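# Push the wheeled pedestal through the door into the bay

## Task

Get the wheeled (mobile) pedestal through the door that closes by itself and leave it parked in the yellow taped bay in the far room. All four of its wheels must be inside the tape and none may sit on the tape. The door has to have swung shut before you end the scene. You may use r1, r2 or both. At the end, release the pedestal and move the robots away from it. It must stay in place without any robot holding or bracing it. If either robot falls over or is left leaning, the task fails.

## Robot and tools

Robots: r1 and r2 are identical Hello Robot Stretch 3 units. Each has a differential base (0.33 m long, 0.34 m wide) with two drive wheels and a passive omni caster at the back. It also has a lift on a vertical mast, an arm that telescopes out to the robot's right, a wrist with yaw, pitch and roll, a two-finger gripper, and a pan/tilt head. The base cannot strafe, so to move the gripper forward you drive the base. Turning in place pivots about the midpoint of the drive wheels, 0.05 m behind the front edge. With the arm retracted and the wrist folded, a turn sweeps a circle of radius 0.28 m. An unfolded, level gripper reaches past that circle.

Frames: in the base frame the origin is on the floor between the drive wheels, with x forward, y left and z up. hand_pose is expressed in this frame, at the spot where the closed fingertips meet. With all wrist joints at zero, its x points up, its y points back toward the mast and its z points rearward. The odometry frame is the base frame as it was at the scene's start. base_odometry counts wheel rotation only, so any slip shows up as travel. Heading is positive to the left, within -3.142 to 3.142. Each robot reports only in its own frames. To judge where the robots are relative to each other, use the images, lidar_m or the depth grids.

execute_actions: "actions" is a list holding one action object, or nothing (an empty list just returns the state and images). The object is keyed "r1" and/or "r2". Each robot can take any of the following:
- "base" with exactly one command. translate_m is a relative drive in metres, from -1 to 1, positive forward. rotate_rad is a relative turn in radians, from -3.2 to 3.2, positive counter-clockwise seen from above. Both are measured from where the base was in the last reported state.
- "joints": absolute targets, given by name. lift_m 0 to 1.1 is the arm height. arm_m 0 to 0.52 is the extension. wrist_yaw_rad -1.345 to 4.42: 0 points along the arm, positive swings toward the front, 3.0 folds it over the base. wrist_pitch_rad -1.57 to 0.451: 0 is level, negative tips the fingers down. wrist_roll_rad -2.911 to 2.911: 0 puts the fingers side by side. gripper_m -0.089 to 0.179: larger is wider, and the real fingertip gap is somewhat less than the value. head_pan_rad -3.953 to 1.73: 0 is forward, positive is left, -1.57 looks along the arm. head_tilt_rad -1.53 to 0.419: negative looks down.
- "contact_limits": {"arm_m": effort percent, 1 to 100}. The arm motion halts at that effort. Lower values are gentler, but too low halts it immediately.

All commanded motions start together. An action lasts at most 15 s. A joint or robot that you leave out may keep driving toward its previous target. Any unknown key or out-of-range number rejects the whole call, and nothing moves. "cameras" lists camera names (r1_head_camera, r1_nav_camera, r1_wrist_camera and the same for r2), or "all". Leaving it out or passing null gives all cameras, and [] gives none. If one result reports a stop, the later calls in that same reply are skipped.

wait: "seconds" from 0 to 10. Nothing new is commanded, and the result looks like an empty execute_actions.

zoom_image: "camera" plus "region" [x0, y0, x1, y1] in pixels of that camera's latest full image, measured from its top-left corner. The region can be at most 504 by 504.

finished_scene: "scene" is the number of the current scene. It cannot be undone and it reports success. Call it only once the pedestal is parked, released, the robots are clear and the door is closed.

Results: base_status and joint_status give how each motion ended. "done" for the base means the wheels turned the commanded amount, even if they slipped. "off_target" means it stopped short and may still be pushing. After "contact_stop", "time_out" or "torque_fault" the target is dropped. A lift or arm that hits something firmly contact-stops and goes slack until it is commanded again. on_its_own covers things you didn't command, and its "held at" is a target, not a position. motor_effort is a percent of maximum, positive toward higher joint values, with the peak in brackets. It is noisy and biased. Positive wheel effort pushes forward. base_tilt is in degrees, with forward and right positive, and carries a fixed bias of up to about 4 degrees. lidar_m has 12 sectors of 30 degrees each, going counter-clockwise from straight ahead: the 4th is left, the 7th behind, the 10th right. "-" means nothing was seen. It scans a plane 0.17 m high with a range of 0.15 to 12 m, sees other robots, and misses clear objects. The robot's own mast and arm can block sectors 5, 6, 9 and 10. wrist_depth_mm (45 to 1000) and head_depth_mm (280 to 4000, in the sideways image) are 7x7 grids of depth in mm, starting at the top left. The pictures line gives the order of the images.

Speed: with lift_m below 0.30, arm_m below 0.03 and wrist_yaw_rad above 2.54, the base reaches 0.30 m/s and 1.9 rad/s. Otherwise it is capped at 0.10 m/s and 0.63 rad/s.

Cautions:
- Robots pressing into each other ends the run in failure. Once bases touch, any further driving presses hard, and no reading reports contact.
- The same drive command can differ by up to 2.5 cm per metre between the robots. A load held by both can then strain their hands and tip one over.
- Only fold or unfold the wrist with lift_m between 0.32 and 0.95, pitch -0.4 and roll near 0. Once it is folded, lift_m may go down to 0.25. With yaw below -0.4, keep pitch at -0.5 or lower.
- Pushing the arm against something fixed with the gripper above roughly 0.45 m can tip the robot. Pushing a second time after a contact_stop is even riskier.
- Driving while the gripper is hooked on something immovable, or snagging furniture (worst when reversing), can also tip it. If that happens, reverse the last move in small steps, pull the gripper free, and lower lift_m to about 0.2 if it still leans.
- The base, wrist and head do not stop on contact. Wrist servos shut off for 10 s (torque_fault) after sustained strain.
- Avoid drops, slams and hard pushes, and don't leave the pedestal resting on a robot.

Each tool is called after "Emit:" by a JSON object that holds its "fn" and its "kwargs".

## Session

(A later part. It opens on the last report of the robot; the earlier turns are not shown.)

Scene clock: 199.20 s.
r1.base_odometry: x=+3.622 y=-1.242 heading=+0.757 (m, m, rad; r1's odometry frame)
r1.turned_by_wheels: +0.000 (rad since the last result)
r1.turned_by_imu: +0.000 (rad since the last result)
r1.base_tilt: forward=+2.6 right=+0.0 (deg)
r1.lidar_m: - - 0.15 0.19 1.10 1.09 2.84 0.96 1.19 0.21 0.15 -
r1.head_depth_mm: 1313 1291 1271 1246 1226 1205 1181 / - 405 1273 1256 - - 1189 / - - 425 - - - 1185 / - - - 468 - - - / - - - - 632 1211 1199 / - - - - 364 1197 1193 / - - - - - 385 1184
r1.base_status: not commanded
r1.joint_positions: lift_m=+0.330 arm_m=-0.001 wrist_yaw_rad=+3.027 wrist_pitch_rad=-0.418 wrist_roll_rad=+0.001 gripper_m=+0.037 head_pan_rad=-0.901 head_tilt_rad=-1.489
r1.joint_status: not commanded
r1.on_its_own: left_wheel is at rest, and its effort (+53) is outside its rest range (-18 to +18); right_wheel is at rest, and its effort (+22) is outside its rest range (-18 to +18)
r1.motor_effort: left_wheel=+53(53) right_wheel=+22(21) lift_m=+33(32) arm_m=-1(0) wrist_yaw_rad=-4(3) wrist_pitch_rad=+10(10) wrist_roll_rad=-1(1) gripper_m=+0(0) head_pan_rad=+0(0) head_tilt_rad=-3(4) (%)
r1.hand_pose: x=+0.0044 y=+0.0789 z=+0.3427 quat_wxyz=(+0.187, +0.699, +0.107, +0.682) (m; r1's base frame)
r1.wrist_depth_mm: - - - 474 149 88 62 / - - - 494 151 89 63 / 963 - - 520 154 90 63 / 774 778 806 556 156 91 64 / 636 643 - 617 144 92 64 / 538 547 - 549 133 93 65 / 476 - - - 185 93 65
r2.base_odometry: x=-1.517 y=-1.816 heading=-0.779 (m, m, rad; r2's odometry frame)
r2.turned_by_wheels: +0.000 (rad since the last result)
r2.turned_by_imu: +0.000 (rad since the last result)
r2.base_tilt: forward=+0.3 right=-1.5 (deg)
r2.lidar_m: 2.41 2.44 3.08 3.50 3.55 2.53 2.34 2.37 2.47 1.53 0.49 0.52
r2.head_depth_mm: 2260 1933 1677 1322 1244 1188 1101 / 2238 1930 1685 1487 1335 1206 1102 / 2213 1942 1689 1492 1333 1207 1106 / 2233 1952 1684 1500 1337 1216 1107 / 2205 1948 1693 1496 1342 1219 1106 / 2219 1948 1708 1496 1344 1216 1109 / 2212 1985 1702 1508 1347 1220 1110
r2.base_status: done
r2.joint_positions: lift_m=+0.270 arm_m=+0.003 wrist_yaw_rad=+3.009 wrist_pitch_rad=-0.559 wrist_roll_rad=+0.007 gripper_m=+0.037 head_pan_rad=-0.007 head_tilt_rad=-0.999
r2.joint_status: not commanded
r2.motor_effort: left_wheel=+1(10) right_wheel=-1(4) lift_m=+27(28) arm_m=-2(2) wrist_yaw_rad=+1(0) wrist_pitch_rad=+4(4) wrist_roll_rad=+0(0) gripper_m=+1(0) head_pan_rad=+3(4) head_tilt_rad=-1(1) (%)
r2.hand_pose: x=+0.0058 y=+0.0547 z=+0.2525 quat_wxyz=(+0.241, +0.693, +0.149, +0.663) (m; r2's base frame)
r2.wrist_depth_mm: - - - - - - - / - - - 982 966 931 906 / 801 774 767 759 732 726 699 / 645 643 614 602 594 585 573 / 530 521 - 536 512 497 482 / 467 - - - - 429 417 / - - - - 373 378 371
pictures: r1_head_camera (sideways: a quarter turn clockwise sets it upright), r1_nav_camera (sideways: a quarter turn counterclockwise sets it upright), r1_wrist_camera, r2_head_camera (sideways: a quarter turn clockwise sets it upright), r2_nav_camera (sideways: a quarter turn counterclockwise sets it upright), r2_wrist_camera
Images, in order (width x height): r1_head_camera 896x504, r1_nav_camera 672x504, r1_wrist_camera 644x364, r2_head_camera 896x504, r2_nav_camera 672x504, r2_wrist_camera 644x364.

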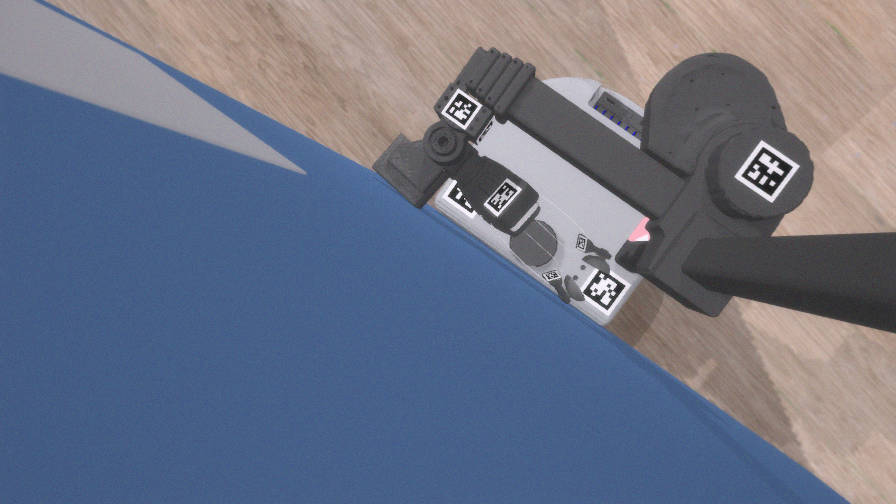

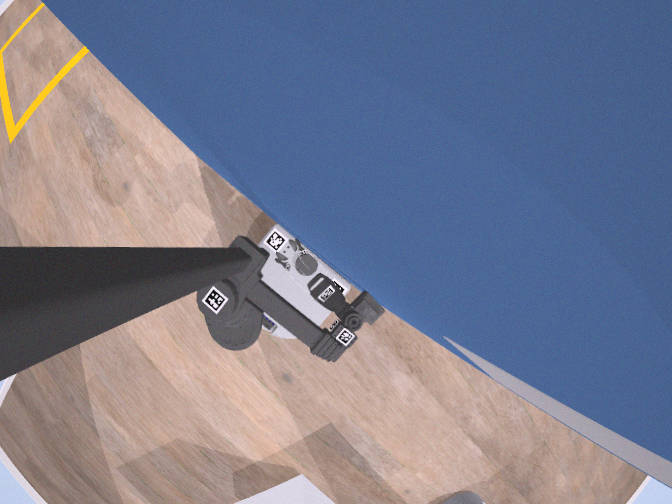

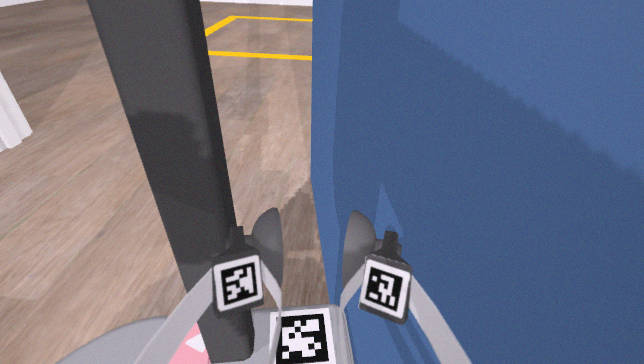

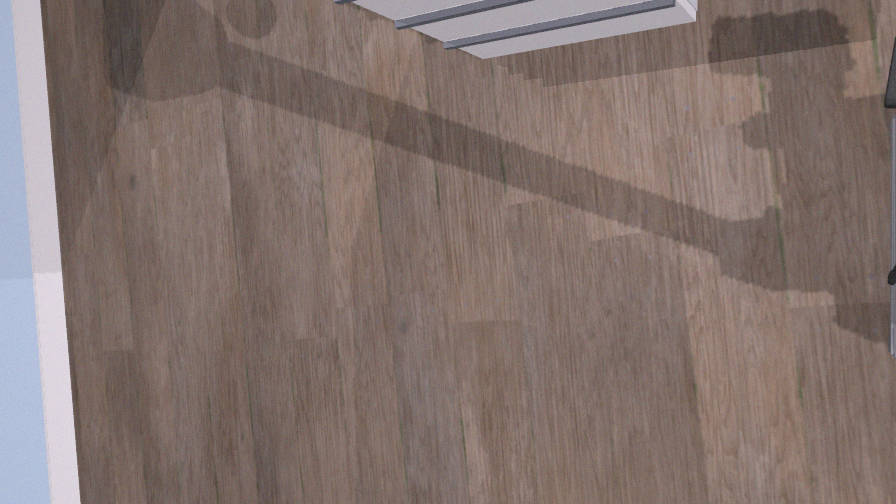

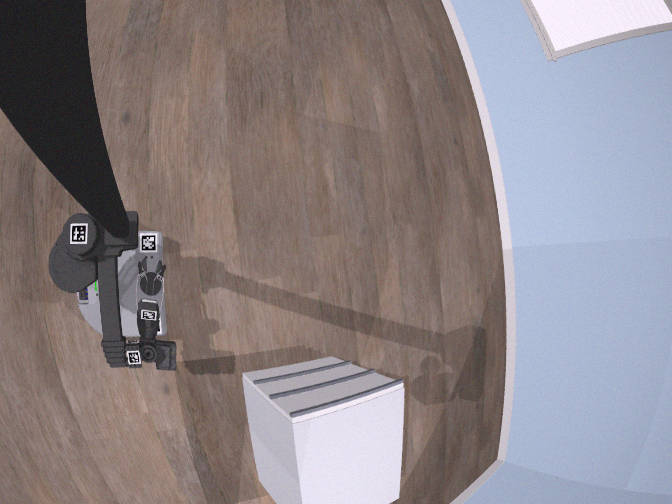

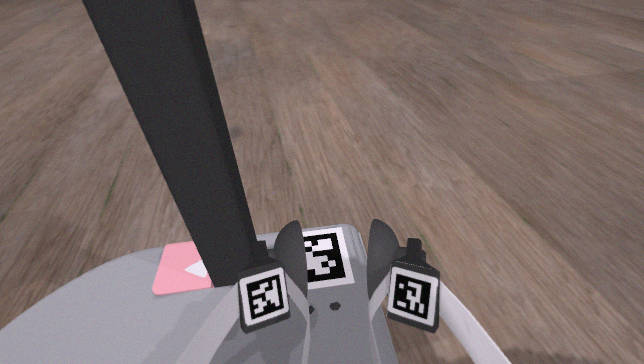

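Emit:
{"fn": "execute_actions", "kwargs": {"actions": [{"r2":{"base":{"translate_m":0.55}}}], "cameras": []}}

Emit:
{"fn": "execute_actions", "kwargs": {"actions": [{"r2":{"base":{"rotate_rad":-1.62},"joints":{"head_tilt_rad":-0.7}}}], "cameras": ["r2_nav_camera","r2_head_camera"]}}

Scene clock: 203.03 s.
r1.base_odometry: x=+3.622 y=-1.242 heading=+0.757 (m, m, rad; r1's odometry frame)
r1.turned_by_wheels: +0.000 (rad since the last result)
r1.turned_by_imu: +0.001 (rad since the last result)
r1.base_tilt: forward=+2.6 right=+0.1 (deg)
r1.lidar_m: - - 0.15 0.19 1.09 1.09 2.84 0.97 1.18 0.21 0.15 -
r1.head_depth_mm: 1310 1296 1276 1253 1229 1209 1184 / - 406 1265 1259 - - 1191 / - - 425 - - - 1186 / - - - 468 - - - / - - - - 631 1215 1192 / - - - - 365 1204 1195 / - - - - - 386 1185
r1.base_status: not commanded
r1.joint_positions: lift_m=+0.330 arm_m=-0.001 wrist_yaw_rad=+3.027 wrist_pitch_rad=-0.418 wrist_roll_rad=+0.001 gripper_m=+0.037 head_pan_rad=-0.901 head_tilt_rad=-1.489
r1.joint_status: not commanded
r1.on_its_own: left_wheel is at rest, and its effort (+53) is outside its rest range (-18 to +18); right_wheel is at rest, and its effort (+21) is outside its rest range (-18 to +18)
r1.motor_effort: left_wheel=+53(52) right_wheel=+21(21) lift_m=+33(33) arm_m=+0(1) wrist_yaw_rad=-3(4) wrist_pitch_rad=+10(10) wrist_roll_rad=-1(1) gripper_m=+0(0) head_pan_rad=-1(0) head_tilt_rad=-4(4) (%)
r1.hand_pose: x=+0.0044 y=+0.0789 z=+0.3427 quat_wxyz=(+0.187, +0.699, +0.107, +0.682) (m; r1's base frame)
r1.wrist_depth_mm: - - - 468 148 88 62 / - - - 499 151 89 63 / 971 - - 527 153 90 63 / 788 777 813 554 156 91 64 / 642 642 - 617 144 92 64 / 542 553 - 540 133 92 65 / 470 - - - 184 93 65
r2.base_odometry: x=-1.126 y=-2.203 heading=-0.779 (m, m, rad; r2's odometry frame)
r2.turned_by_wheels: +0.000 (rad since the last result)
r2.turned_by_imu: +0.004 (rad since the last result)
r2.base_tilt: forward=+0.2 right=-1.5 (deg)
r2.lidar_m: 1.87 1.89 2.39 3.57 3.62 3.10 2.89 2.92 0.38 0.37 0.38 2.01
r2.head_depth_mm: 1868 1936 1678 1471 1331 1204 1101 / 1841 1924 1690 1489 1332 1206 1107 / 1822 1943 1689 1488 1342 1211 1102 / 1809 1944 1685 1496 1339 1211 1104 / 1775 1943 1700 1494 1340 1214 1109 / 1761 1922 1690 1505 1339 1214 1110 / 1748 1909 1712 1508 1348 1219 1113
r2.base_status: done
r2.joint_positions: lift_m=+0.270 arm_m=+0.003 wrist_yaw_rad=+3.009 wrist_pitch_rad=-0.559 wrist_roll_rad=+0.007 gripper_m=+0.037 head_pan_rad=-0.007 head_tilt_rad=-0.999
r2.joint_status: not commanded
r2.motor_effort: left_wheel=+2(8) right_wheel=-1(3) lift_m=+28(28) arm_m=-2(2) wrist_yaw_rad=+1(1) wrist_pitch_rad=+4(3) wrist_roll_rad=+0(0) gripper_m=+0(0) head_pan_rad=+4(3) head_tilt_rad=-1(1) (%)
r2.hand_pose: x=+0.0058 y=+0.0547 z=+0.2525 quat_wxyz=(+0.241, +0.693, +0.149, +0.663) (m; r2's base frame)
r2.wrist_depth_mm: - - - - - - - / - - - 980 958 936 919 / 798 800 764 758 726 713 706 / 637 626 604 597 594 588 575 / 528 522 - 530 512 498 490 / 471 - - - - 430 420 / - - - - 370 374 375
pictures: none
No camera images: the call's "cameras" was empty. Leave "cameras" out to get every camera's image.

Scene clock: 205.20 s.
r1.base_odometry: x=+3.622 y=-1.242 heading=+0.757 (m, m, rad; r1's odometry frame)
r1.turned_by_wheels: +0.000 (rad since the last result)
r1.turned_by_imu: +0.001 (rad since the last result)
r1.base_tilt: forward=+2.6 right=+0.1 (deg)
r1.lidar_m: - - 0.15 0.19 1.09 1.09 2.84 0.96 1.19 0.21 0.15 -
r1.head_depth_mm: 1313 1289 1272 1241 1226 1210 1193 / - 406 1266 1257 - - 1182 / - - 425 - - - 1188 / - - - 468 - - - / - - - - 631 1212 1192 / - - - - 364 1203 1193 / - - - - - 385 1186
r1.base_status: not commanded
r1.joint_positions: lift_m=+0.330 arm_m=-0.001 wrist_yaw_rad=+3.027 wrist_pitch_rad=-0.418 wrist_roll_rad=+0.001 gripper_m=+0.037 head_pan_rad=-0.901 head_tilt_rad=-1.489
r1.joint_status: not commanded
r1.on_its_own: left_wheel is at rest, and its effort (+53) is outside its rest range (-18 to +18); right_wheel is at rest, and its effort (+22) is outside its rest range (-18 to +18)
r1.motor_effort: left_wheel=+53(52) right_wheel=+22(21) lift_m=+33(33) arm_m=-1(1) wrist_yaw_rad=-4(3) wrist_pitch_rad=+9(9) wrist_roll_rad=-1(1) gripper_m=+0(0) head_pan_rad=+0(1) head_tilt_rad=-4(3) (%)
r1.hand_pose: x=+0.0044 y=+0.0789 z=+0.3427 quat_wxyz=(+0.187, +0.699, +0.107, +0.682) (m; r1's base frame)
r1.wrist_depth_mm: - - - 471 149 88 63 / - - - 495 151 89 63 / 966 - - 518 153 90 63 / 784 791 818 556 156 91 64 / 638 649 - 624 145 92 64 / 546 543 - 543 133 93 65 / 471 - - - 185 93 65
r2.base_odometry: x=-1.126 y=-2.203 heading=-2.399 (m, m, rad; r2's odometry frame)
r2.turned_by_wheels: -1.620 (rad since the last result)
r2.turned_by_imu: -1.586 (rad since the last result)
r2.base_tilt: forward=+0.2 right=-1.5 (deg)
r2.lidar_m: 0.36 0.37 2.04 1.87 1.89 2.33 3.57 3.61 3.14 2.87 2.91 0.38
r2.head_depth_mm: 1932 1928 2011 1858 1606 1366 1165 / - 3372 2411 1936 1069 842 789 / - 3403 2461 1933 993 845 781 / - 3385 2469 1944 998 844 778 / - 2227 2347 1961 995 846 777 / 1896 2099 2302 1961 1073 864 779 / 1863 2088 2317 1962 1615 1369 1193
r2.base_status: done
r2.joint_positions: lift_m=+0.270 arm_m=+0.003 wrist_yaw_rad=+3.009 wrist_pitch_rad=-0.559 wrist_roll_rad=+0.007 gripper_m=+0.037 head_pan_rad=-0.007 head_tilt_rad=-0.704
r2.joint_status: all done
r2.motor_effort: left_wheel=+1(9) right_wheel=-1(7) lift_m=+27(28) arm_m=-2(2) wrist_yaw_rad=+1(1) wrist_pitch_rad=+4(4) wrist_roll_rad=+0(0) gripper_m=-1(0) head_pan_rad=+2(3) head_tilt_rad=+1(14) (%)
r2.hand_pose: x=+0.0058 y=+0.0547 z=+0.2525 quat_wxyz=(+0.241, +0.693, +0.149, +0.663) (m; r2's base frame)
r2.wrist_depth_mm: - - - - - - - / - - - - 950 925 893 / 806 777 753 744 722 707 691 / 630 625 620 604 597 583 556 / 532 533 - 532 514 493 408 / 470 - - - - 422 413 / - - - - 369 377 369
pictures: r2_head_camera (sideways: a quarter turn clockwise sets it upright), r2_nav_camera (sideways: a quarter turn counterclockwise sets it upright)
Images, in order (width x height): r2_head_camera 896x504, r2_nav_camera 672x504.

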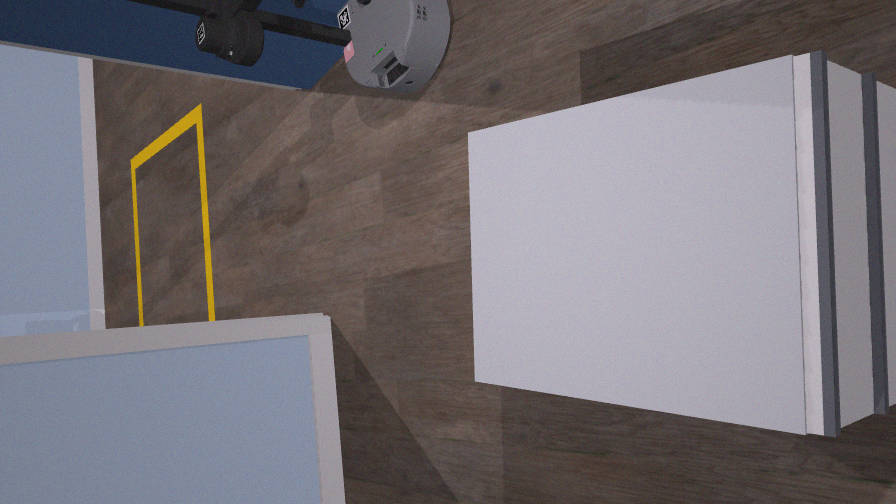

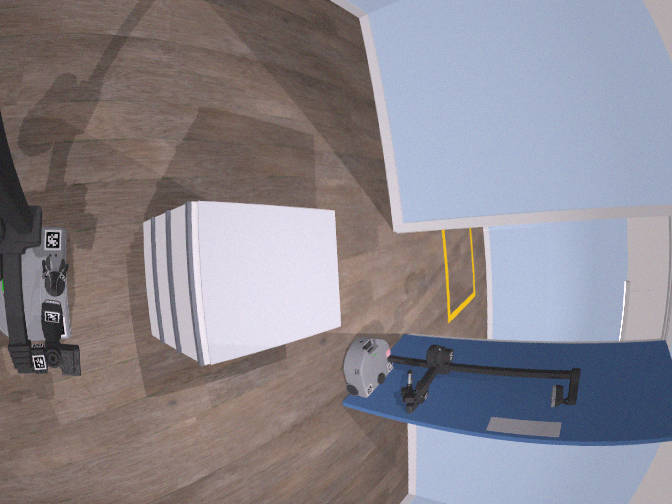

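Emit:
{"fn": "execute_actions", "kwargs": {"actions": [{"r2":{"base":{"rotate_rad":-0.1},"joints":{"lift_m":0.33}}}], "cameras": []}}

Emit:
{"fn": "execute_actions", "kwargs": {"actions": [{"r2":{"base":{"translate_m":0.6},"joints":{"head_tilt_rad":-0.8}}}], "cameras": ["r2_nav_camera","r2_head_camera"]}}

Scene clock: 207.37 s.
r1.base_odometry: x=+3.622 y=-1.242 heading=+0.757 (m, m, rad; r1's odometry frame)
r1.turned_by_wheels: +0.000 (rad since the last result)
r1.turned_by_imu: +0.001 (rad since the last result)
r1.base_tilt: forward=+2.6 right=+0.0 (deg)
r1.lidar_m: - - 0.15 0.19 1.09 1.09 2.84 0.97 1.19 0.21 0.15 -
r1.head_depth_mm: 1319 1296 1272 1253 1226 1206 1188 / - 405 1266 1257 - - 1177 / - - 425 - - - 1183 / - - - 467 - - - / - - - - 631 1214 1191 / - - - - 364 1200 1193 / - - - - - 385 1188
r1.base_status: not commanded
r1.joint_positions: lift_m=+0.330 arm_m=-0.001 wrist_yaw_rad=+3.027 wrist_pitch_rad=-0.418 wrist_roll_rad=+0.001 gripper_m=+0.037 head_pan_rad=-0.901 head_tilt_rad=-1.489
r1.joint_status: not commanded
r1.on_its_own: left_wheel is at rest, and its effort (+53) is outside its rest range (-18 to +18); right_wheel is at rest, and its effort (+22) is outside its rest range (-18 to +18)
r1.motor_effort: left_wheel=+53(53) right_wheel=+22(21) lift_m=+33(33) arm_m=-1(0) wrist_yaw_rad=-3(3) wrist_pitch_rad=+10(9) wrist_roll_rad=-1(1) gripper_m=+0(0) head_pan_rad=+0(1) head_tilt_rad=-4(4) (%)
r1.hand_pose: x=+0.0044 y=+0.0789 z=+0.3427 quat_wxyz=(+0.187, +0.699, +0.107, +0.682) (m; r1's base frame)
r1.wrist_depth_mm: - - - 474 148 88 62 / - - - 499 151 89 63 / 973 999 - 525 153 90 63 / 780 774 806 557 156 91 64 / 643 645 - 610 144 92 64 / 543 551 - 545 133 93 65 / 474 - - - 185 93 65
r2.base_odometry: x=-1.126 y=-2.203 heading=-2.499 (m, m, rad; r2's odometry frame)
r2.turned_by_wheels: -0.100 (rad since the last result)
r2.turned_by_imu: -0.097 (rad since the last result)
r2.base_tilt: forward=+0.2 right=-1.5 (deg)
r2.lidar_m: 0.36 0.37 2.15 1.87 1.87 2.18 3.56 3.58 3.30 2.88 2.88 0.40
r2.head_depth_mm: 1656 1772 1950 1895 1598 1360 1184 / 1933 1967 2083 1894 1617 1307 913 / - 3377 2462 1950 993 842 807 / - 3409 2479 1945 994 845 777 / - 3397 2476 1954 995 847 778 / - 2183 2304 1949 1000 847 765 / 1847 2049 2267 1947 1573 1318 1128
r2.base_status: done
r2.joint_positions: lift_m=+0.330 arm_m=+0.003 wrist_yaw_rad=+3.009 wrist_pitch_rad=-0.559 wrist_roll_rad=+0.007 gripper_m=+0.037 head_pan_rad=-0.007 head_tilt_rad=-0.704
r2.joint_status: all done
r2.motor_effort: left_wheel=+1(8) right_wheel=-1(4) lift_m=+35(35) arm_m=-2(2) wrist_yaw_rad=+1(1) wrist_pitch_rad=+4(3) wrist_roll_rad=+0(0) gripper_m=+0(0) head_pan_rad=+3(3) head_tilt_rad=+1(1) (%)
r2.hand_pose: x=+0.0058 y=+0.0547 z=+0.3122 quat_wxyz=(+0.241, +0.693, +0.149, +0.663) (m; r2's base frame)
r2.wrist_depth_mm: - - - - - - - / - - - - - - 990 / 920 901 907 870 861 813 371 / 737 731 711 694 677 679 380 / 615 606 592 590 591 558 393 / 526 530 - - - 494 409 / 461 - - - 435 431 422
pictures: none
No camera images: the call's "cameras" was empty. Leave "cameras" out to get every camera's image.

Scene clock: 214.33 s.
r1.base_odometry: x=+3.622 y=-1.242 heading=+0.757 (m, m, rad; r1's odometry frame)
r1.turned_by_wheels: +0.000 (rad since the last result)
r1.turned_by_imu: +0.002 (rad since the last result)
r1.base_tilt: forward=+2.6 right=+0.1 (deg)
r1.lidar_m: - - 0.15 0.19 1.09 1.09 0.94 0.71 1.11 0.21 0.15 -
r1.head_depth_mm: 1301 1289 1273 1251 1231 1205 1189 / - 405 1268 1257 - - 1187 / - - 426 - - - 1185 / - - - 468 - - - / - - - - 630 1217 1200 / - - - - 364 1205 1195 / - - - - - 386 1188
r1.base_status: not commanded
r1.joint_positions: lift_m=+0.330 arm_m=-0.001 wrist_yaw_rad=+3.027 wrist_pitch_rad=-0.418 wrist_roll_rad=+0.001 gripper_m=+0.037 head_pan_rad=-0.901 head_tilt_rad=-1.489
r1.joint_status: not commanded
r1.on_its_own: left_wheel is at rest, and its effort (+53) is outside its rest range (-18 to +18); right_wheel is at rest, and its effort (+21) is outside its rest range (-18 to +18)
r1.motor_effort: left_wheel=+53(53) right_wheel=+21(21) lift_m=+33(33) arm_m=-1(1) wrist_yaw_rad=-3(4) wrist_pitch_rad=+10(10) wrist_roll_rad=-1(1) gripper_m=+0(0) head_pan_rad=+0(1) head_tilt_rad=-4(4) (%)
r1.hand_pose: x=+0.0044 y=+0.0789 z=+0.3427 quat_wxyz=(+0.187, +0.699, +0.107, +0.682) (m; r1's base frame)
r1.wrist_depth_mm: - - - 473 149 88 62 / - - - 494 151 89 63 / 983 994 - 523 154 90 63 / 779 776 806 560 156 91 64 / 634 645 - 622 144 92 64 / 544 546 - 544 133 92 65 / 472 - - - 185 93 65
r2.base_odometry: x=-1.606 y=-2.562 heading=-2.499 (m, m, rad; r2's odometry frame)
r2.turned_by_wheels: +0.000 (rad since the last result)
r2.turned_by_imu: +0.011 (rad since the last result)
r2.base_tilt: forward=+0.2 right=-1.5 (deg)
r2.lidar_m: - - 0.15 0.19 2.01 2.37 4.16 4.12 3.12 2.74 0.15 -
r2.head_depth_mm: 1406 1476 1309 1547 1469 1298 1153 / 3570 1830 1950 1637 1501 1260 721 / 3823 2728 2153 1772 925 802 709 / 3838 2728 2141 1764 929 806 711 / 3831 2739 2157 1763 927 805 712 / 3789 2754 2091 1781 931 805 714 / 1452 1602 1794 1787 1514 838 713
r2.base_status: done
r2.joint_positions: lift_m=+0.330 arm_m=+0.003 wrist_yaw_rad=+3.011 wrist_pitch_rad=-0.560 wrist_roll_rad=+0.007 gripper_m=+0.037 head_pan_rad=-0.006 head_tilt_rad=-0.793
r2.joint_status: all done
r2.motor_effort: left_wheel=+3(66) right_wheel=+11(20) lift_m=+32(34) arm_m=-2(2) wrist_yaw_rad=-1(3) wrist_pitch_rad=+4(4) wrist_roll_rad=+0(0) gripper_m=+0(0) head_pan_rad=+3(4) head_tilt_rad=-2(10) (%)
r2.hand_pose: x=+0.0053 y=+0.0547 z=+0.3122 quat_wxyz=(+0.240, +0.693, +0.150, +0.663) (m; r2's base frame)
r2.wrist_depth_mm: - - - - 149 93 67 / - - - - 157 96 69 / 942 925 891 822 166 99 71 / 748 727 717 695 160 103 72 / 623 605 598 572 143 106 74 / 525 531 - - - 109 76 / 465 - - - 215 101 78
pictures: r2_head_camera (sideways: a quarter turn clockwise sets it upright), r2_nav_camera (sideways: a quarter turn counterclockwise sets it upright)
Images, in order (width x height): r2_head_camera 896x504, r2_nav_camera 672x504.

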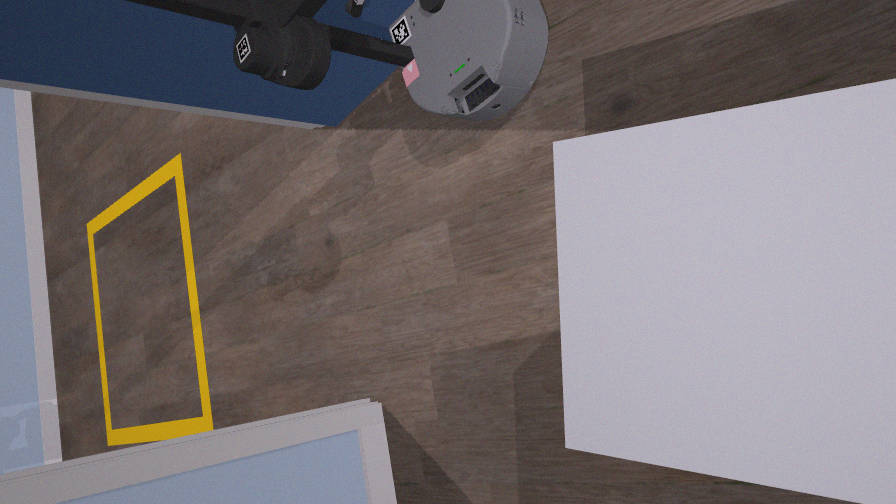

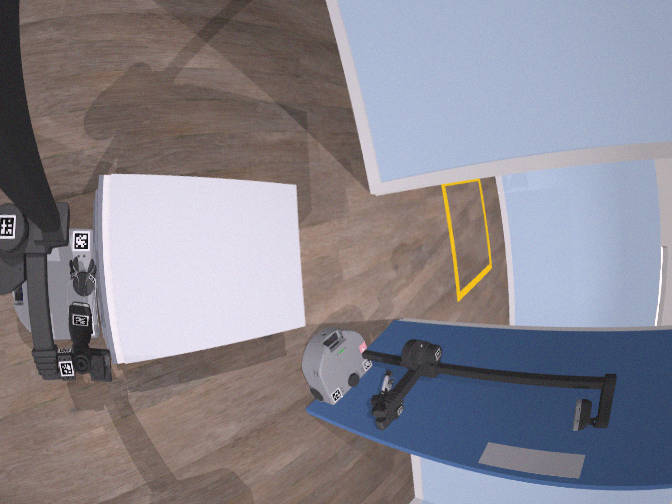

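Emit:
{"fn": "execute_actions", "kwargs": {"actions": [{"r2":{"base":{"rotate_rad":0.04}}}], "cameras": []}}

Emit:
{"fn": "execute_actions", "kwargs": {"actions": [{"r2":{"base":{"translate_m":0.5},"joints":{"head_tilt_rad":-0.9}}}], "cameras": ["r2_nav_camera","r2_head_camera"]}}

Scene clock: 215.47 s.
r1.base_odometry: x=+3.622 y=-1.242 heading=+0.757 (m, m, rad; r1's odometry frame)
r1.turned_by_wheels: +0.000 (rad since the last result)
r1.turned_by_imu: +0.000 (rad since the last result)
r1.base_tilt: forward=+2.6 right=+0.1 (deg)
r1.lidar_m: - - 0.15 0.19 1.10 1.09 0.93 0.71 1.11 0.21 0.15 -
r1.head_depth_mm: 1304 1289 1271 1253 1231 1207 1181 / - 406 1262 1253 - - 1189 / - - 426 - - - 1182 / - - - 468 - - - / - - - - 632 1211 1192 / - - - - 364 1201 1195 / - - - - - 385 1184
r1.base_status: not commanded
r1.joint_positions: lift_m=+0.330 arm_m=-0.001 wrist_yaw_rad=+3.027 wrist_pitch_rad=-0.418 wrist_roll_rad=+0.001 gripper_m=+0.037 head_pan_rad=-0.901 head_tilt_rad=-1.489
r1.joint_status: not commanded
r1.on_its_own: left_wheel is at rest, and its effort (+52) is outside its rest range (-18 to +18); right_wheel is at rest, and its effort (+21) is outside its rest range (-18 to +18)
r1.motor_effort: left_wheel=+52(53) right_wheel=+21(21) lift_m=+33(33) arm_m=-1(0) wrist_yaw_rad=-3(3) wrist_pitch_rad=+9(10) wrist_roll_rad=-1(1) gripper_m=+0(0) head_pan_rad=-1(0) head_tilt_rad=-3(4) (%)
r1.hand_pose: x=+0.0044 y=+0.0789 z=+0.3427 quat_wxyz=(+0.187, +0.699, +0.107, +0.682) (m; r1's base frame)
r1.wrist_depth_mm: - - - 473 148 88 63 / - - - 496 151 89 63 / 962 996 - 524 154 90 63 / 778 790 806 557 156 91 64 / 643 644 - 612 144 91 64 / 542 549 - 538 133 93 65 / 472 - - - 184 93 65
r2.base_odometry: x=-1.606 y=-2.562 heading=-2.460 (m, m, rad; r2's odometry frame)
r2.turned_by_wheels: +0.040 (rad since the last result)
r2.turned_by_imu: +0.036 (rad since the last result)
r2.base_tilt: forward=+0.1 right=-1.5 (deg)
r2.lidar_m: - - 0.15 0.22 2.02 2.41 4.13 4.16 3.06 2.74 0.15 -
r2.head_depth_mm: 1486 1576 1457 1543 1469 1301 1149 / 3771 2640 2024 1719 1497 848 708 / 3829 2757 2160 1766 927 804 710 / 3810 2739 2161 1763 926 805 710 / 3838 2761 2174 1777 926 804 710 / 3790 2658 1908 1779 927 805 713 / 1407 1574 1808 1787 1510 1241 713
r2.base_status: done
r2.joint_positions: lift_m=+0.330 arm_m=+0.003 wrist_yaw_rad=+3.004 wrist_pitch_rad=-0.560 wrist_roll_rad=+0.007 gripper_m=+0.037 head_pan_rad=-0.006 head_tilt_rad=-0.793
r2.joint_status: not commanded
r2.motor_effort: left_wheel=-1(4) right_wheel=+13(21) lift_m=+32(32) arm_m=-2(2) wrist_yaw_rad=+5(5) wrist_pitch_rad=+3(4) wrist_roll_rad=+0(0) gripper_m=+0(0) head_pan_rad=+2(3) head_tilt_rad=-3(2) (%)
r2.hand_pose: x=+0.0068 y=+0.0545 z=+0.3122 quat_wxyz=(+0.242, +0.693, +0.148, +0.662) (m; r2's base frame)
r2.wrist_depth_mm: - - - - 158 97 70 / - - - - 167 100 72 / 932 910 903 857 175 103 73 / 734 715 706 695 166 107 75 / 609 598 593 564 146 111 77 / 528 529 - - - 111 79 / 466 - - - 226 101 81
pictures: none
No camera images: the call's "cameras" was empty. Leave "cameras" out to get every camera's image.

Scene clock: 221.60 s.
r1.base_odometry: x=+3.622 y=-1.242 heading=+0.757 (m, m, rad; r1's odometry frame)
r1.turned_by_wheels: +0.000 (rad since the last result)
r1.turned_by_imu: +0.002 (rad since the last result)
r1.base_tilt: forward=+2.7 right=+0.1 (deg)
r1.lidar_m: - - 0.15 0.19 1.10 0.51 0.47 0.57 5.00 0.21 0.15 -
r1.head_depth_mm: 1297 1295 1274 1252 1224 1202 1179 / - 406 1271 1255 - - 1179 / - - 425 - - - 1185 / - - - 468 - - - / - - - - 631 1208 1194 / - - - - 365 1205 1188 / - - - - - 385 1185
r1.base_status: not commanded
r1.joint_positions: lift_m=+0.330 arm_m=-0.001 wrist_yaw_rad=+3.027 wrist_pitch_rad=-0.418 wrist_roll_rad=+0.001 gripper_m=+0.037 head_pan_rad=-0.901 head_tilt_rad=-1.489
r1.joint_status: not commanded
r1.on_its_own: left_wheel is at rest, and its effort (+53) is outside its rest range (-18 to +18); right_wheel is at rest, and its effort (+21) is outside its rest range (-18 to +18)
r1.motor_effort: left_wheel=+53(53) right_wheel=+21(22) lift_m=+33(32) arm_m=-1(1) wrist_yaw_rad=-3(4) wrist_pitch_rad=+10(10) wrist_roll_rad=-1(1) gripper_m=+0(0) head_pan_rad=+0(1) head_tilt_rad=-3(4) (%)
r1.hand_pose: x=+0.0044 y=+0.0789 z=+0.3427 quat_wxyz=(+0.187, +0.699, +0.107, +0.682) (m; r1's base frame)
r1.wrist_depth_mm: - - - 473 148 88 62 / - - - 497 151 89 63 / 953 - - 526 153 90 63 / 778 795 795 559 156 91 64 / 638 646 - 620 144 92 64 / 542 543 - 540 133 93 65 / 471 - - - 185 93 65
r2.base_odometry: x=-1.994 y=-2.878 heading=-2.459 (m, m, rad; r2's odometry frame)
r2.turned_by_wheels: +0.001 (rad since the last result)
r2.turned_by_imu: -0.015 (rad since the last result)
r2.base_tilt: forward=+0.2 right=-1.5 (deg)
r2.lidar_m: - - 0.15 0.19 2.12 2.52 4.60 4.63 2.98 2.63 0.15 -
r2.head_depth_mm: 2672 1313 1427 1543 1254 1229 1122 / 2882 2262 1895 1612 1409 1208 710 / 2890 2309 1905 1614 870 769 689 / 2900 2296 1892 1631 872 771 691 / 2944 2314 1905 1611 870 773 692 / 2944 2287 1906 1610 873 774 691 / 2944 2262 1401 1561 924 771 696
r2.base_status: done
r2.joint_positions: lift_m=+0.330 arm_m=+0.003 wrist_yaw_rad=+3.011 wrist_pitch_rad=-0.560 wrist_roll_rad=+0.007 gripper_m=+0.037 head_pan_rad=-0.006 head_tilt_rad=-0.890
r2.joint_status: all done
r2.on_its_own: left_wheel is at rest, and its effort (+22) is outside its rest range (-18 to +18)
r2.motor_effort: left_wheel=+22(42) right_wheel=+1(21) lift_m=+31(32) arm_m=-3(2) wrist_yaw_rad=+0(4) wrist_pitch_rad=+4(4) wrist_roll_rad=+0(0) gripper_m=+0(0) head_pan_rad=+4(3) head_tilt_rad=-4(9) (%)
r2.hand_pose: x=+0.0055 y=+0.0546 z=+0.3121 quat_wxyz=(+0.240, +0.693, +0.150, +0.663) (m; r2's base frame)
r2.wrist_depth_mm: - - - - 148 92 67 / - - - - 155 95 69 / 947 894 879 841 164 99 70 / 741 720 715 676 160 102 72 / 624 602 594 562 142 106 74 / 526 531 - - - 109 76 / 457 - - - 213 101 78
pictures: r2_head_camera (sideways: a quarter turn clockwise sets it upright), r2_nav_camera (sideways: a quarter turn counterclockwise sets it upright)
Images, in order (width x height): r2_head_camera 896x504, r2_nav_camera 672x504.

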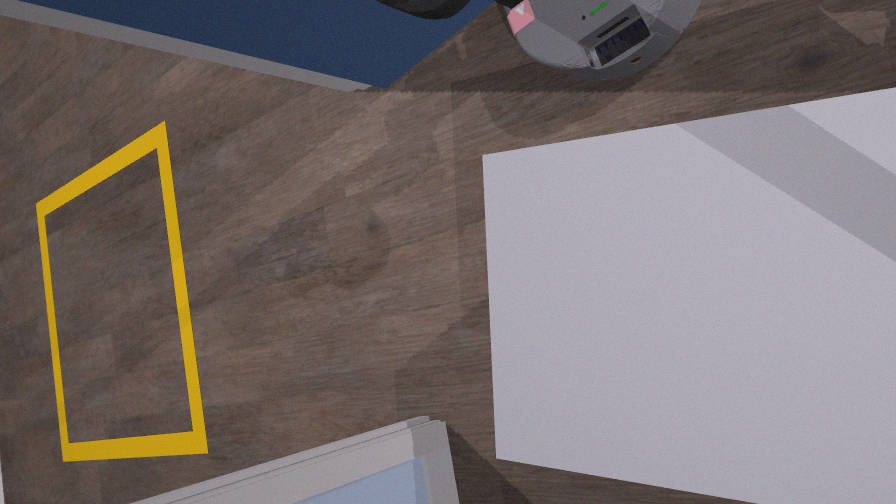

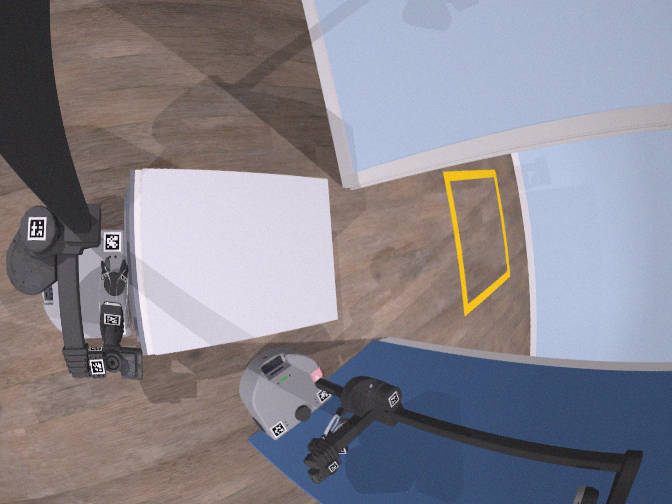

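Emit:
{"fn": "execute_actions", "kwargs": {"actions": [{"r2":{"base":{"translate_m":0.4}}}], "cameras": ["r2_nav_camera","r2_head_camera"]}}

Scene clock: 226.87 s.
r1.base_odometry: x=+3.622 y=-1.242 heading=+0.757 (m, m, rad; r1's odometry frame)
r1.turned_by_wheels: +0.000 (rad since the last result)
r1.turned_by_imu: +0.001 (rad since the last result)
r1.base_tilt: forward=+2.6 right=+0.0 (deg)
r1.lidar_m: - - 0.15 0.19 0.51 0.46 0.46 3.15 5.01 0.21 0.15 -
r1.head_depth_mm: 1320 1291 1272 1246 1229 1208 895 / - 406 1267 1255 - - 982 / - - 425 - - - 1081 / - - - 468 - - - / - - - - 631 1212 1191 / - - - - 364 1200 1191 / - - - - - 385 1185
r1.base_status: not commanded
r1.joint_positions: lift_m=+0.330 arm_m=-0.001 wrist_yaw_rad=+3.027 wrist_pitch_rad=-0.418 wrist_roll_rad=+0.001 gripper_m=+0.037 head_pan_rad=-0.901 head_tilt_rad=-1.489
r1.joint_status: not commanded
r1.on_its_own: left_wheel is at rest, and its effort (+53) is outside its rest range (-18 to +18); right_wheel is at rest, and its effort (+21) is outside its rest range (-18 to +18)
r1.motor_effort: left_wheel=+53(53) right_wheel=+21(21) lift_m=+33(33) arm_m=-1(1) wrist_yaw_rad=-3(2) wrist_pitch_rad=+10(10) wrist_roll_rad=-1(1) gripper_m=+0(1) head_pan_rad=+0(0) head_tilt_rad=-3(4) (%)
r1.hand_pose: x=+0.0044 y=+0.0789 z=+0.3427 quat_wxyz=(+0.187, +0.699, +0.107, +0.682) (m; r1's base frame)
r1.wrist_depth_mm: 445 - - 472 149 88 63 / 453 - - 497 151 89 63 / 469 972 - 521 153 90 63 / 480 627 796 558 156 91 64 / 497 629 - 618 144 92 64 / 513 545 - 542 133 93 65 / 472 - - - 185 93 65
r2.base_odometry: x=-2.304 y=-3.130 heading=-2.458 (m, m, rad; r2's odometry frame)
r2.turned_by_wheels: +0.001 (rad since the last result)
r2.turned_by_imu: +0.004 (rad since the last result)
r2.base_tilt: forward=+0.2 right=-1.5 (deg)
r2.lidar_m: - - 0.15 0.19 2.21 2.63 4.83 4.78 2.88 0.71 0.62 -
r2.head_depth_mm: 2878 2262 1850 1342 1370 1245 1070 / 2852 2280 1894 1620 1410 1252 1093 / 2861 2275 1907 1621 867 768 690 / 2884 2309 1897 1625 869 772 692 / 2890 2306 1914 1636 870 774 693 / 2924 2310 1923 1630 874 774 692 / 2945 2312 1921 1635 890 774 695
r2.base_status: done
r2.joint_positions: lift_m=+0.330 arm_m=+0.003 wrist_yaw_rad=+3.012 wrist_pitch_rad=-0.560 wrist_roll_rad=+0.007 gripper_m=+0.037 head_pan_rad=-0.006 head_tilt_rad=-0.890
r2.joint_status: not commanded
r2.on_its_own: left_wheel is at rest, and its effort (+22) is outside its rest range (-18 to +18)
r2.motor_effort: left_wheel=+22(37) right_wheel=+0(9) lift_m=+32(32) arm_m=-2(2) wrist_yaw_rad=+0(1) wrist_pitch_rad=+4(4) wrist_roll_rad=+0(0) gripper_m=-1(0) head_pan_rad=+3(4) head_tilt_rad=-3(3) (%)
r2.hand_pose: x=+0.0052 y=+0.0547 z=+0.3121 quat_wxyz=(+0.240, +0.693, +0.150, +0.663) (m; r2's base frame)
r2.wrist_depth_mm: - - - - 148 92 67 / - - - - 156 95 69 / 921 913 880 823 165 98 71 / 728 720 716 638 160 102 72 / 607 601 596 572 142 106 74 / 525 531 - - - 109 76 / 467 - - - 213 101 78
pictures: r2_head_camera (sideways: a quarter turn clockwise sets it upright), r2_nav_camera (sideways: a quarter turn counterclockwise sets it upright)
Images, in order (width x height): r2_head_camera 896x504, r2_nav_camera 672x504.

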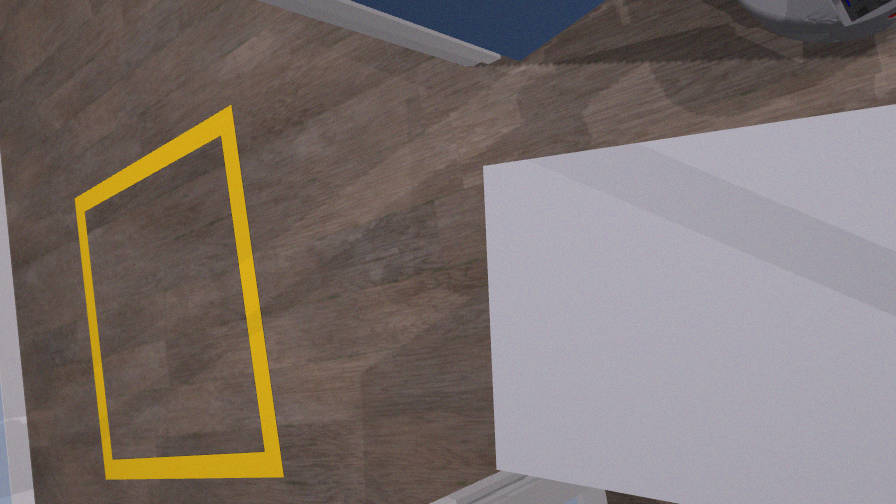

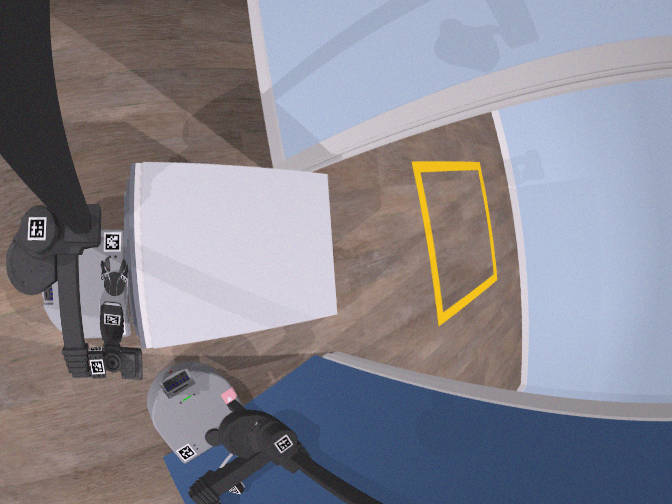

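Emit:
{"fn": "execute_actions", "kwargs": {"actions": [{"r2":{"base":{"translate_m":0.3}}}], "cameras": ["r2_nav_camera","r2_head_camera"]}}

Scene clock: 231.37 s.
r1.base_odometry: x=+3.622 y=-1.242 heading=+0.757 (m, m, rad; r1's odometry frame)
r1.turned_by_wheels: +0.000 (rad since the last result)
r1.turned_by_imu: +0.001 (rad since the last result)
r1.base_tilt: forward=+2.6 right=+0.0 (deg)
r1.lidar_m: - - 0.15 0.19 0.51 0.47 2.84 3.14 4.98 0.21 0.15 -
r1.head_depth_mm: 1309 1290 1270 1244 1225 1130 1036 / - 406 1269 1253 - - 1046 / - - 425 - - - 1073 / - - - 468 - - - / - - - - 631 1211 1193 / - - - - 364 1199 1190 / - - - - - 385 1184
r1.base_status: not commanded
r1.joint_positions: lift_m=+0.330 arm_m=-0.001 wrist_yaw_rad=+3.027 wrist_pitch_rad=-0.418 wrist_roll_rad=+0.001 gripper_m=+0.037 head_pan_rad=-0.901 head_tilt_rad=-1.489
r1.joint_status: not commanded
r1.on_its_own: left_wheel is at rest, and its effort (+52) is outside its rest range (-18 to +18); right_wheel is at rest, and its effort (+22) is outside its rest range (-18 to +18)
r1.motor_effort: left_wheel=+52(53) right_wheel=+22(21) lift_m=+33(33) arm_m=-1(1) wrist_yaw_rad=-3(3) wrist_pitch_rad=+10(9) wrist_roll_rad=-1(1) gripper_m=+0(0) head_pan_rad=+0(0) head_tilt_rad=-3(3) (%)
r1.hand_pose: x=+0.0044 y=+0.0789 z=+0.3427 quat_wxyz=(+0.187, +0.699, +0.107, +0.682) (m; r1's base frame)
r1.wrist_depth_mm: 441 - - 471 148 88 63 / 451 - - 497 150 89 63 / 461 564 - 522 154 90 63 / 474 604 811 560 156 91 64 / 495 623 - 616 144 92 64 / 512 548 - 540 133 93 65 / 471 - - - 185 93 65
r2.base_odometry: x=-2.536 y=-3.320 heading=-2.457 (m, m, rad; r2's odometry frame)
r2.turned_by_wheels: +0.001 (rad since the last result)
r2.turned_by_imu: +0.003 (rad since the last result)
r2.base_tilt: forward=+0.2 right=-1.5 (deg)
r2.lidar_m: - - 0.15 0.19 2.27 2.71 4.96 4.63 0.74 0.45 0.58 -
r2.head_depth_mm: 2858 2297 1888 1614 1360 1233 1119 / 2914 2276 1891 1615 1411 1249 1105 / 2885 2291 1909 1615 882 769 690 / 2910 2308 1903 1610 869 772 690 / 2914 2302 1900 1621 871 773 693 / 2890 2307 1914 1624 874 772 694 / 2841 2309 1914 1633 888 772 695
r2.base_status: done
r2.joint_positions: lift_m=+0.330 arm_m=+0.003 wrist_yaw_rad=+3.012 wrist_pitch_rad=-0.561 wrist_roll_rad=+0.007 gripper_m=+0.037 head_pan_rad=-0.006 head_tilt_rad=-0.890
r2.joint_status: not commanded
r2.on_its_own: left_wheel is at rest, and its effort (+20) is outside its rest range (-18 to +18)
r2.motor_effort: left_wheel=+20(43) right_wheel=+1(4) lift_m=+32(32) arm_m=-2(2) wrist_yaw_rad=-1(2) wrist_pitch_rad=+4(4) wrist_roll_rad=+0(0) gripper_m=+1(0) head_pan_rad=+4(3) head_tilt_rad=-4(3) (%)
r2.hand_pose: x=+0.0052 y=+0.0545 z=+0.3120 quat_wxyz=(+0.240, +0.693, +0.151, +0.663) (m; r2's base frame)
r2.wrist_depth_mm: - - - - 147 90 65 / - - - - 154 93 67 / 941 906 852 826 163 95 68 / 733 723 735 649 159 99 70 / 612 602 601 571 138 103 71 / 528 522 - - - 106 73 / 467 - - - 211 99 75
pictures: r2_head_camera (sideways: a quarter turn clockwise sets it upright), r2_nav_camera (sideways: a quarter turn counterclockwise sets it upright)
Images, in order (width x height): r2_head_camera 896x504, r2_nav_camera 672x504.

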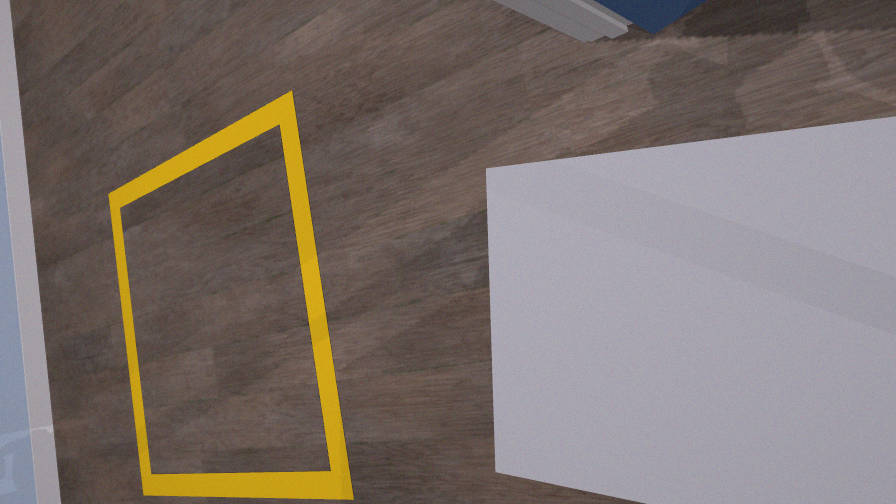

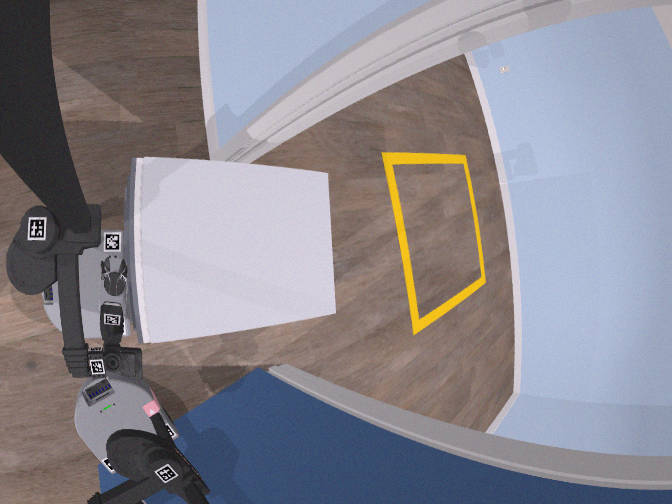

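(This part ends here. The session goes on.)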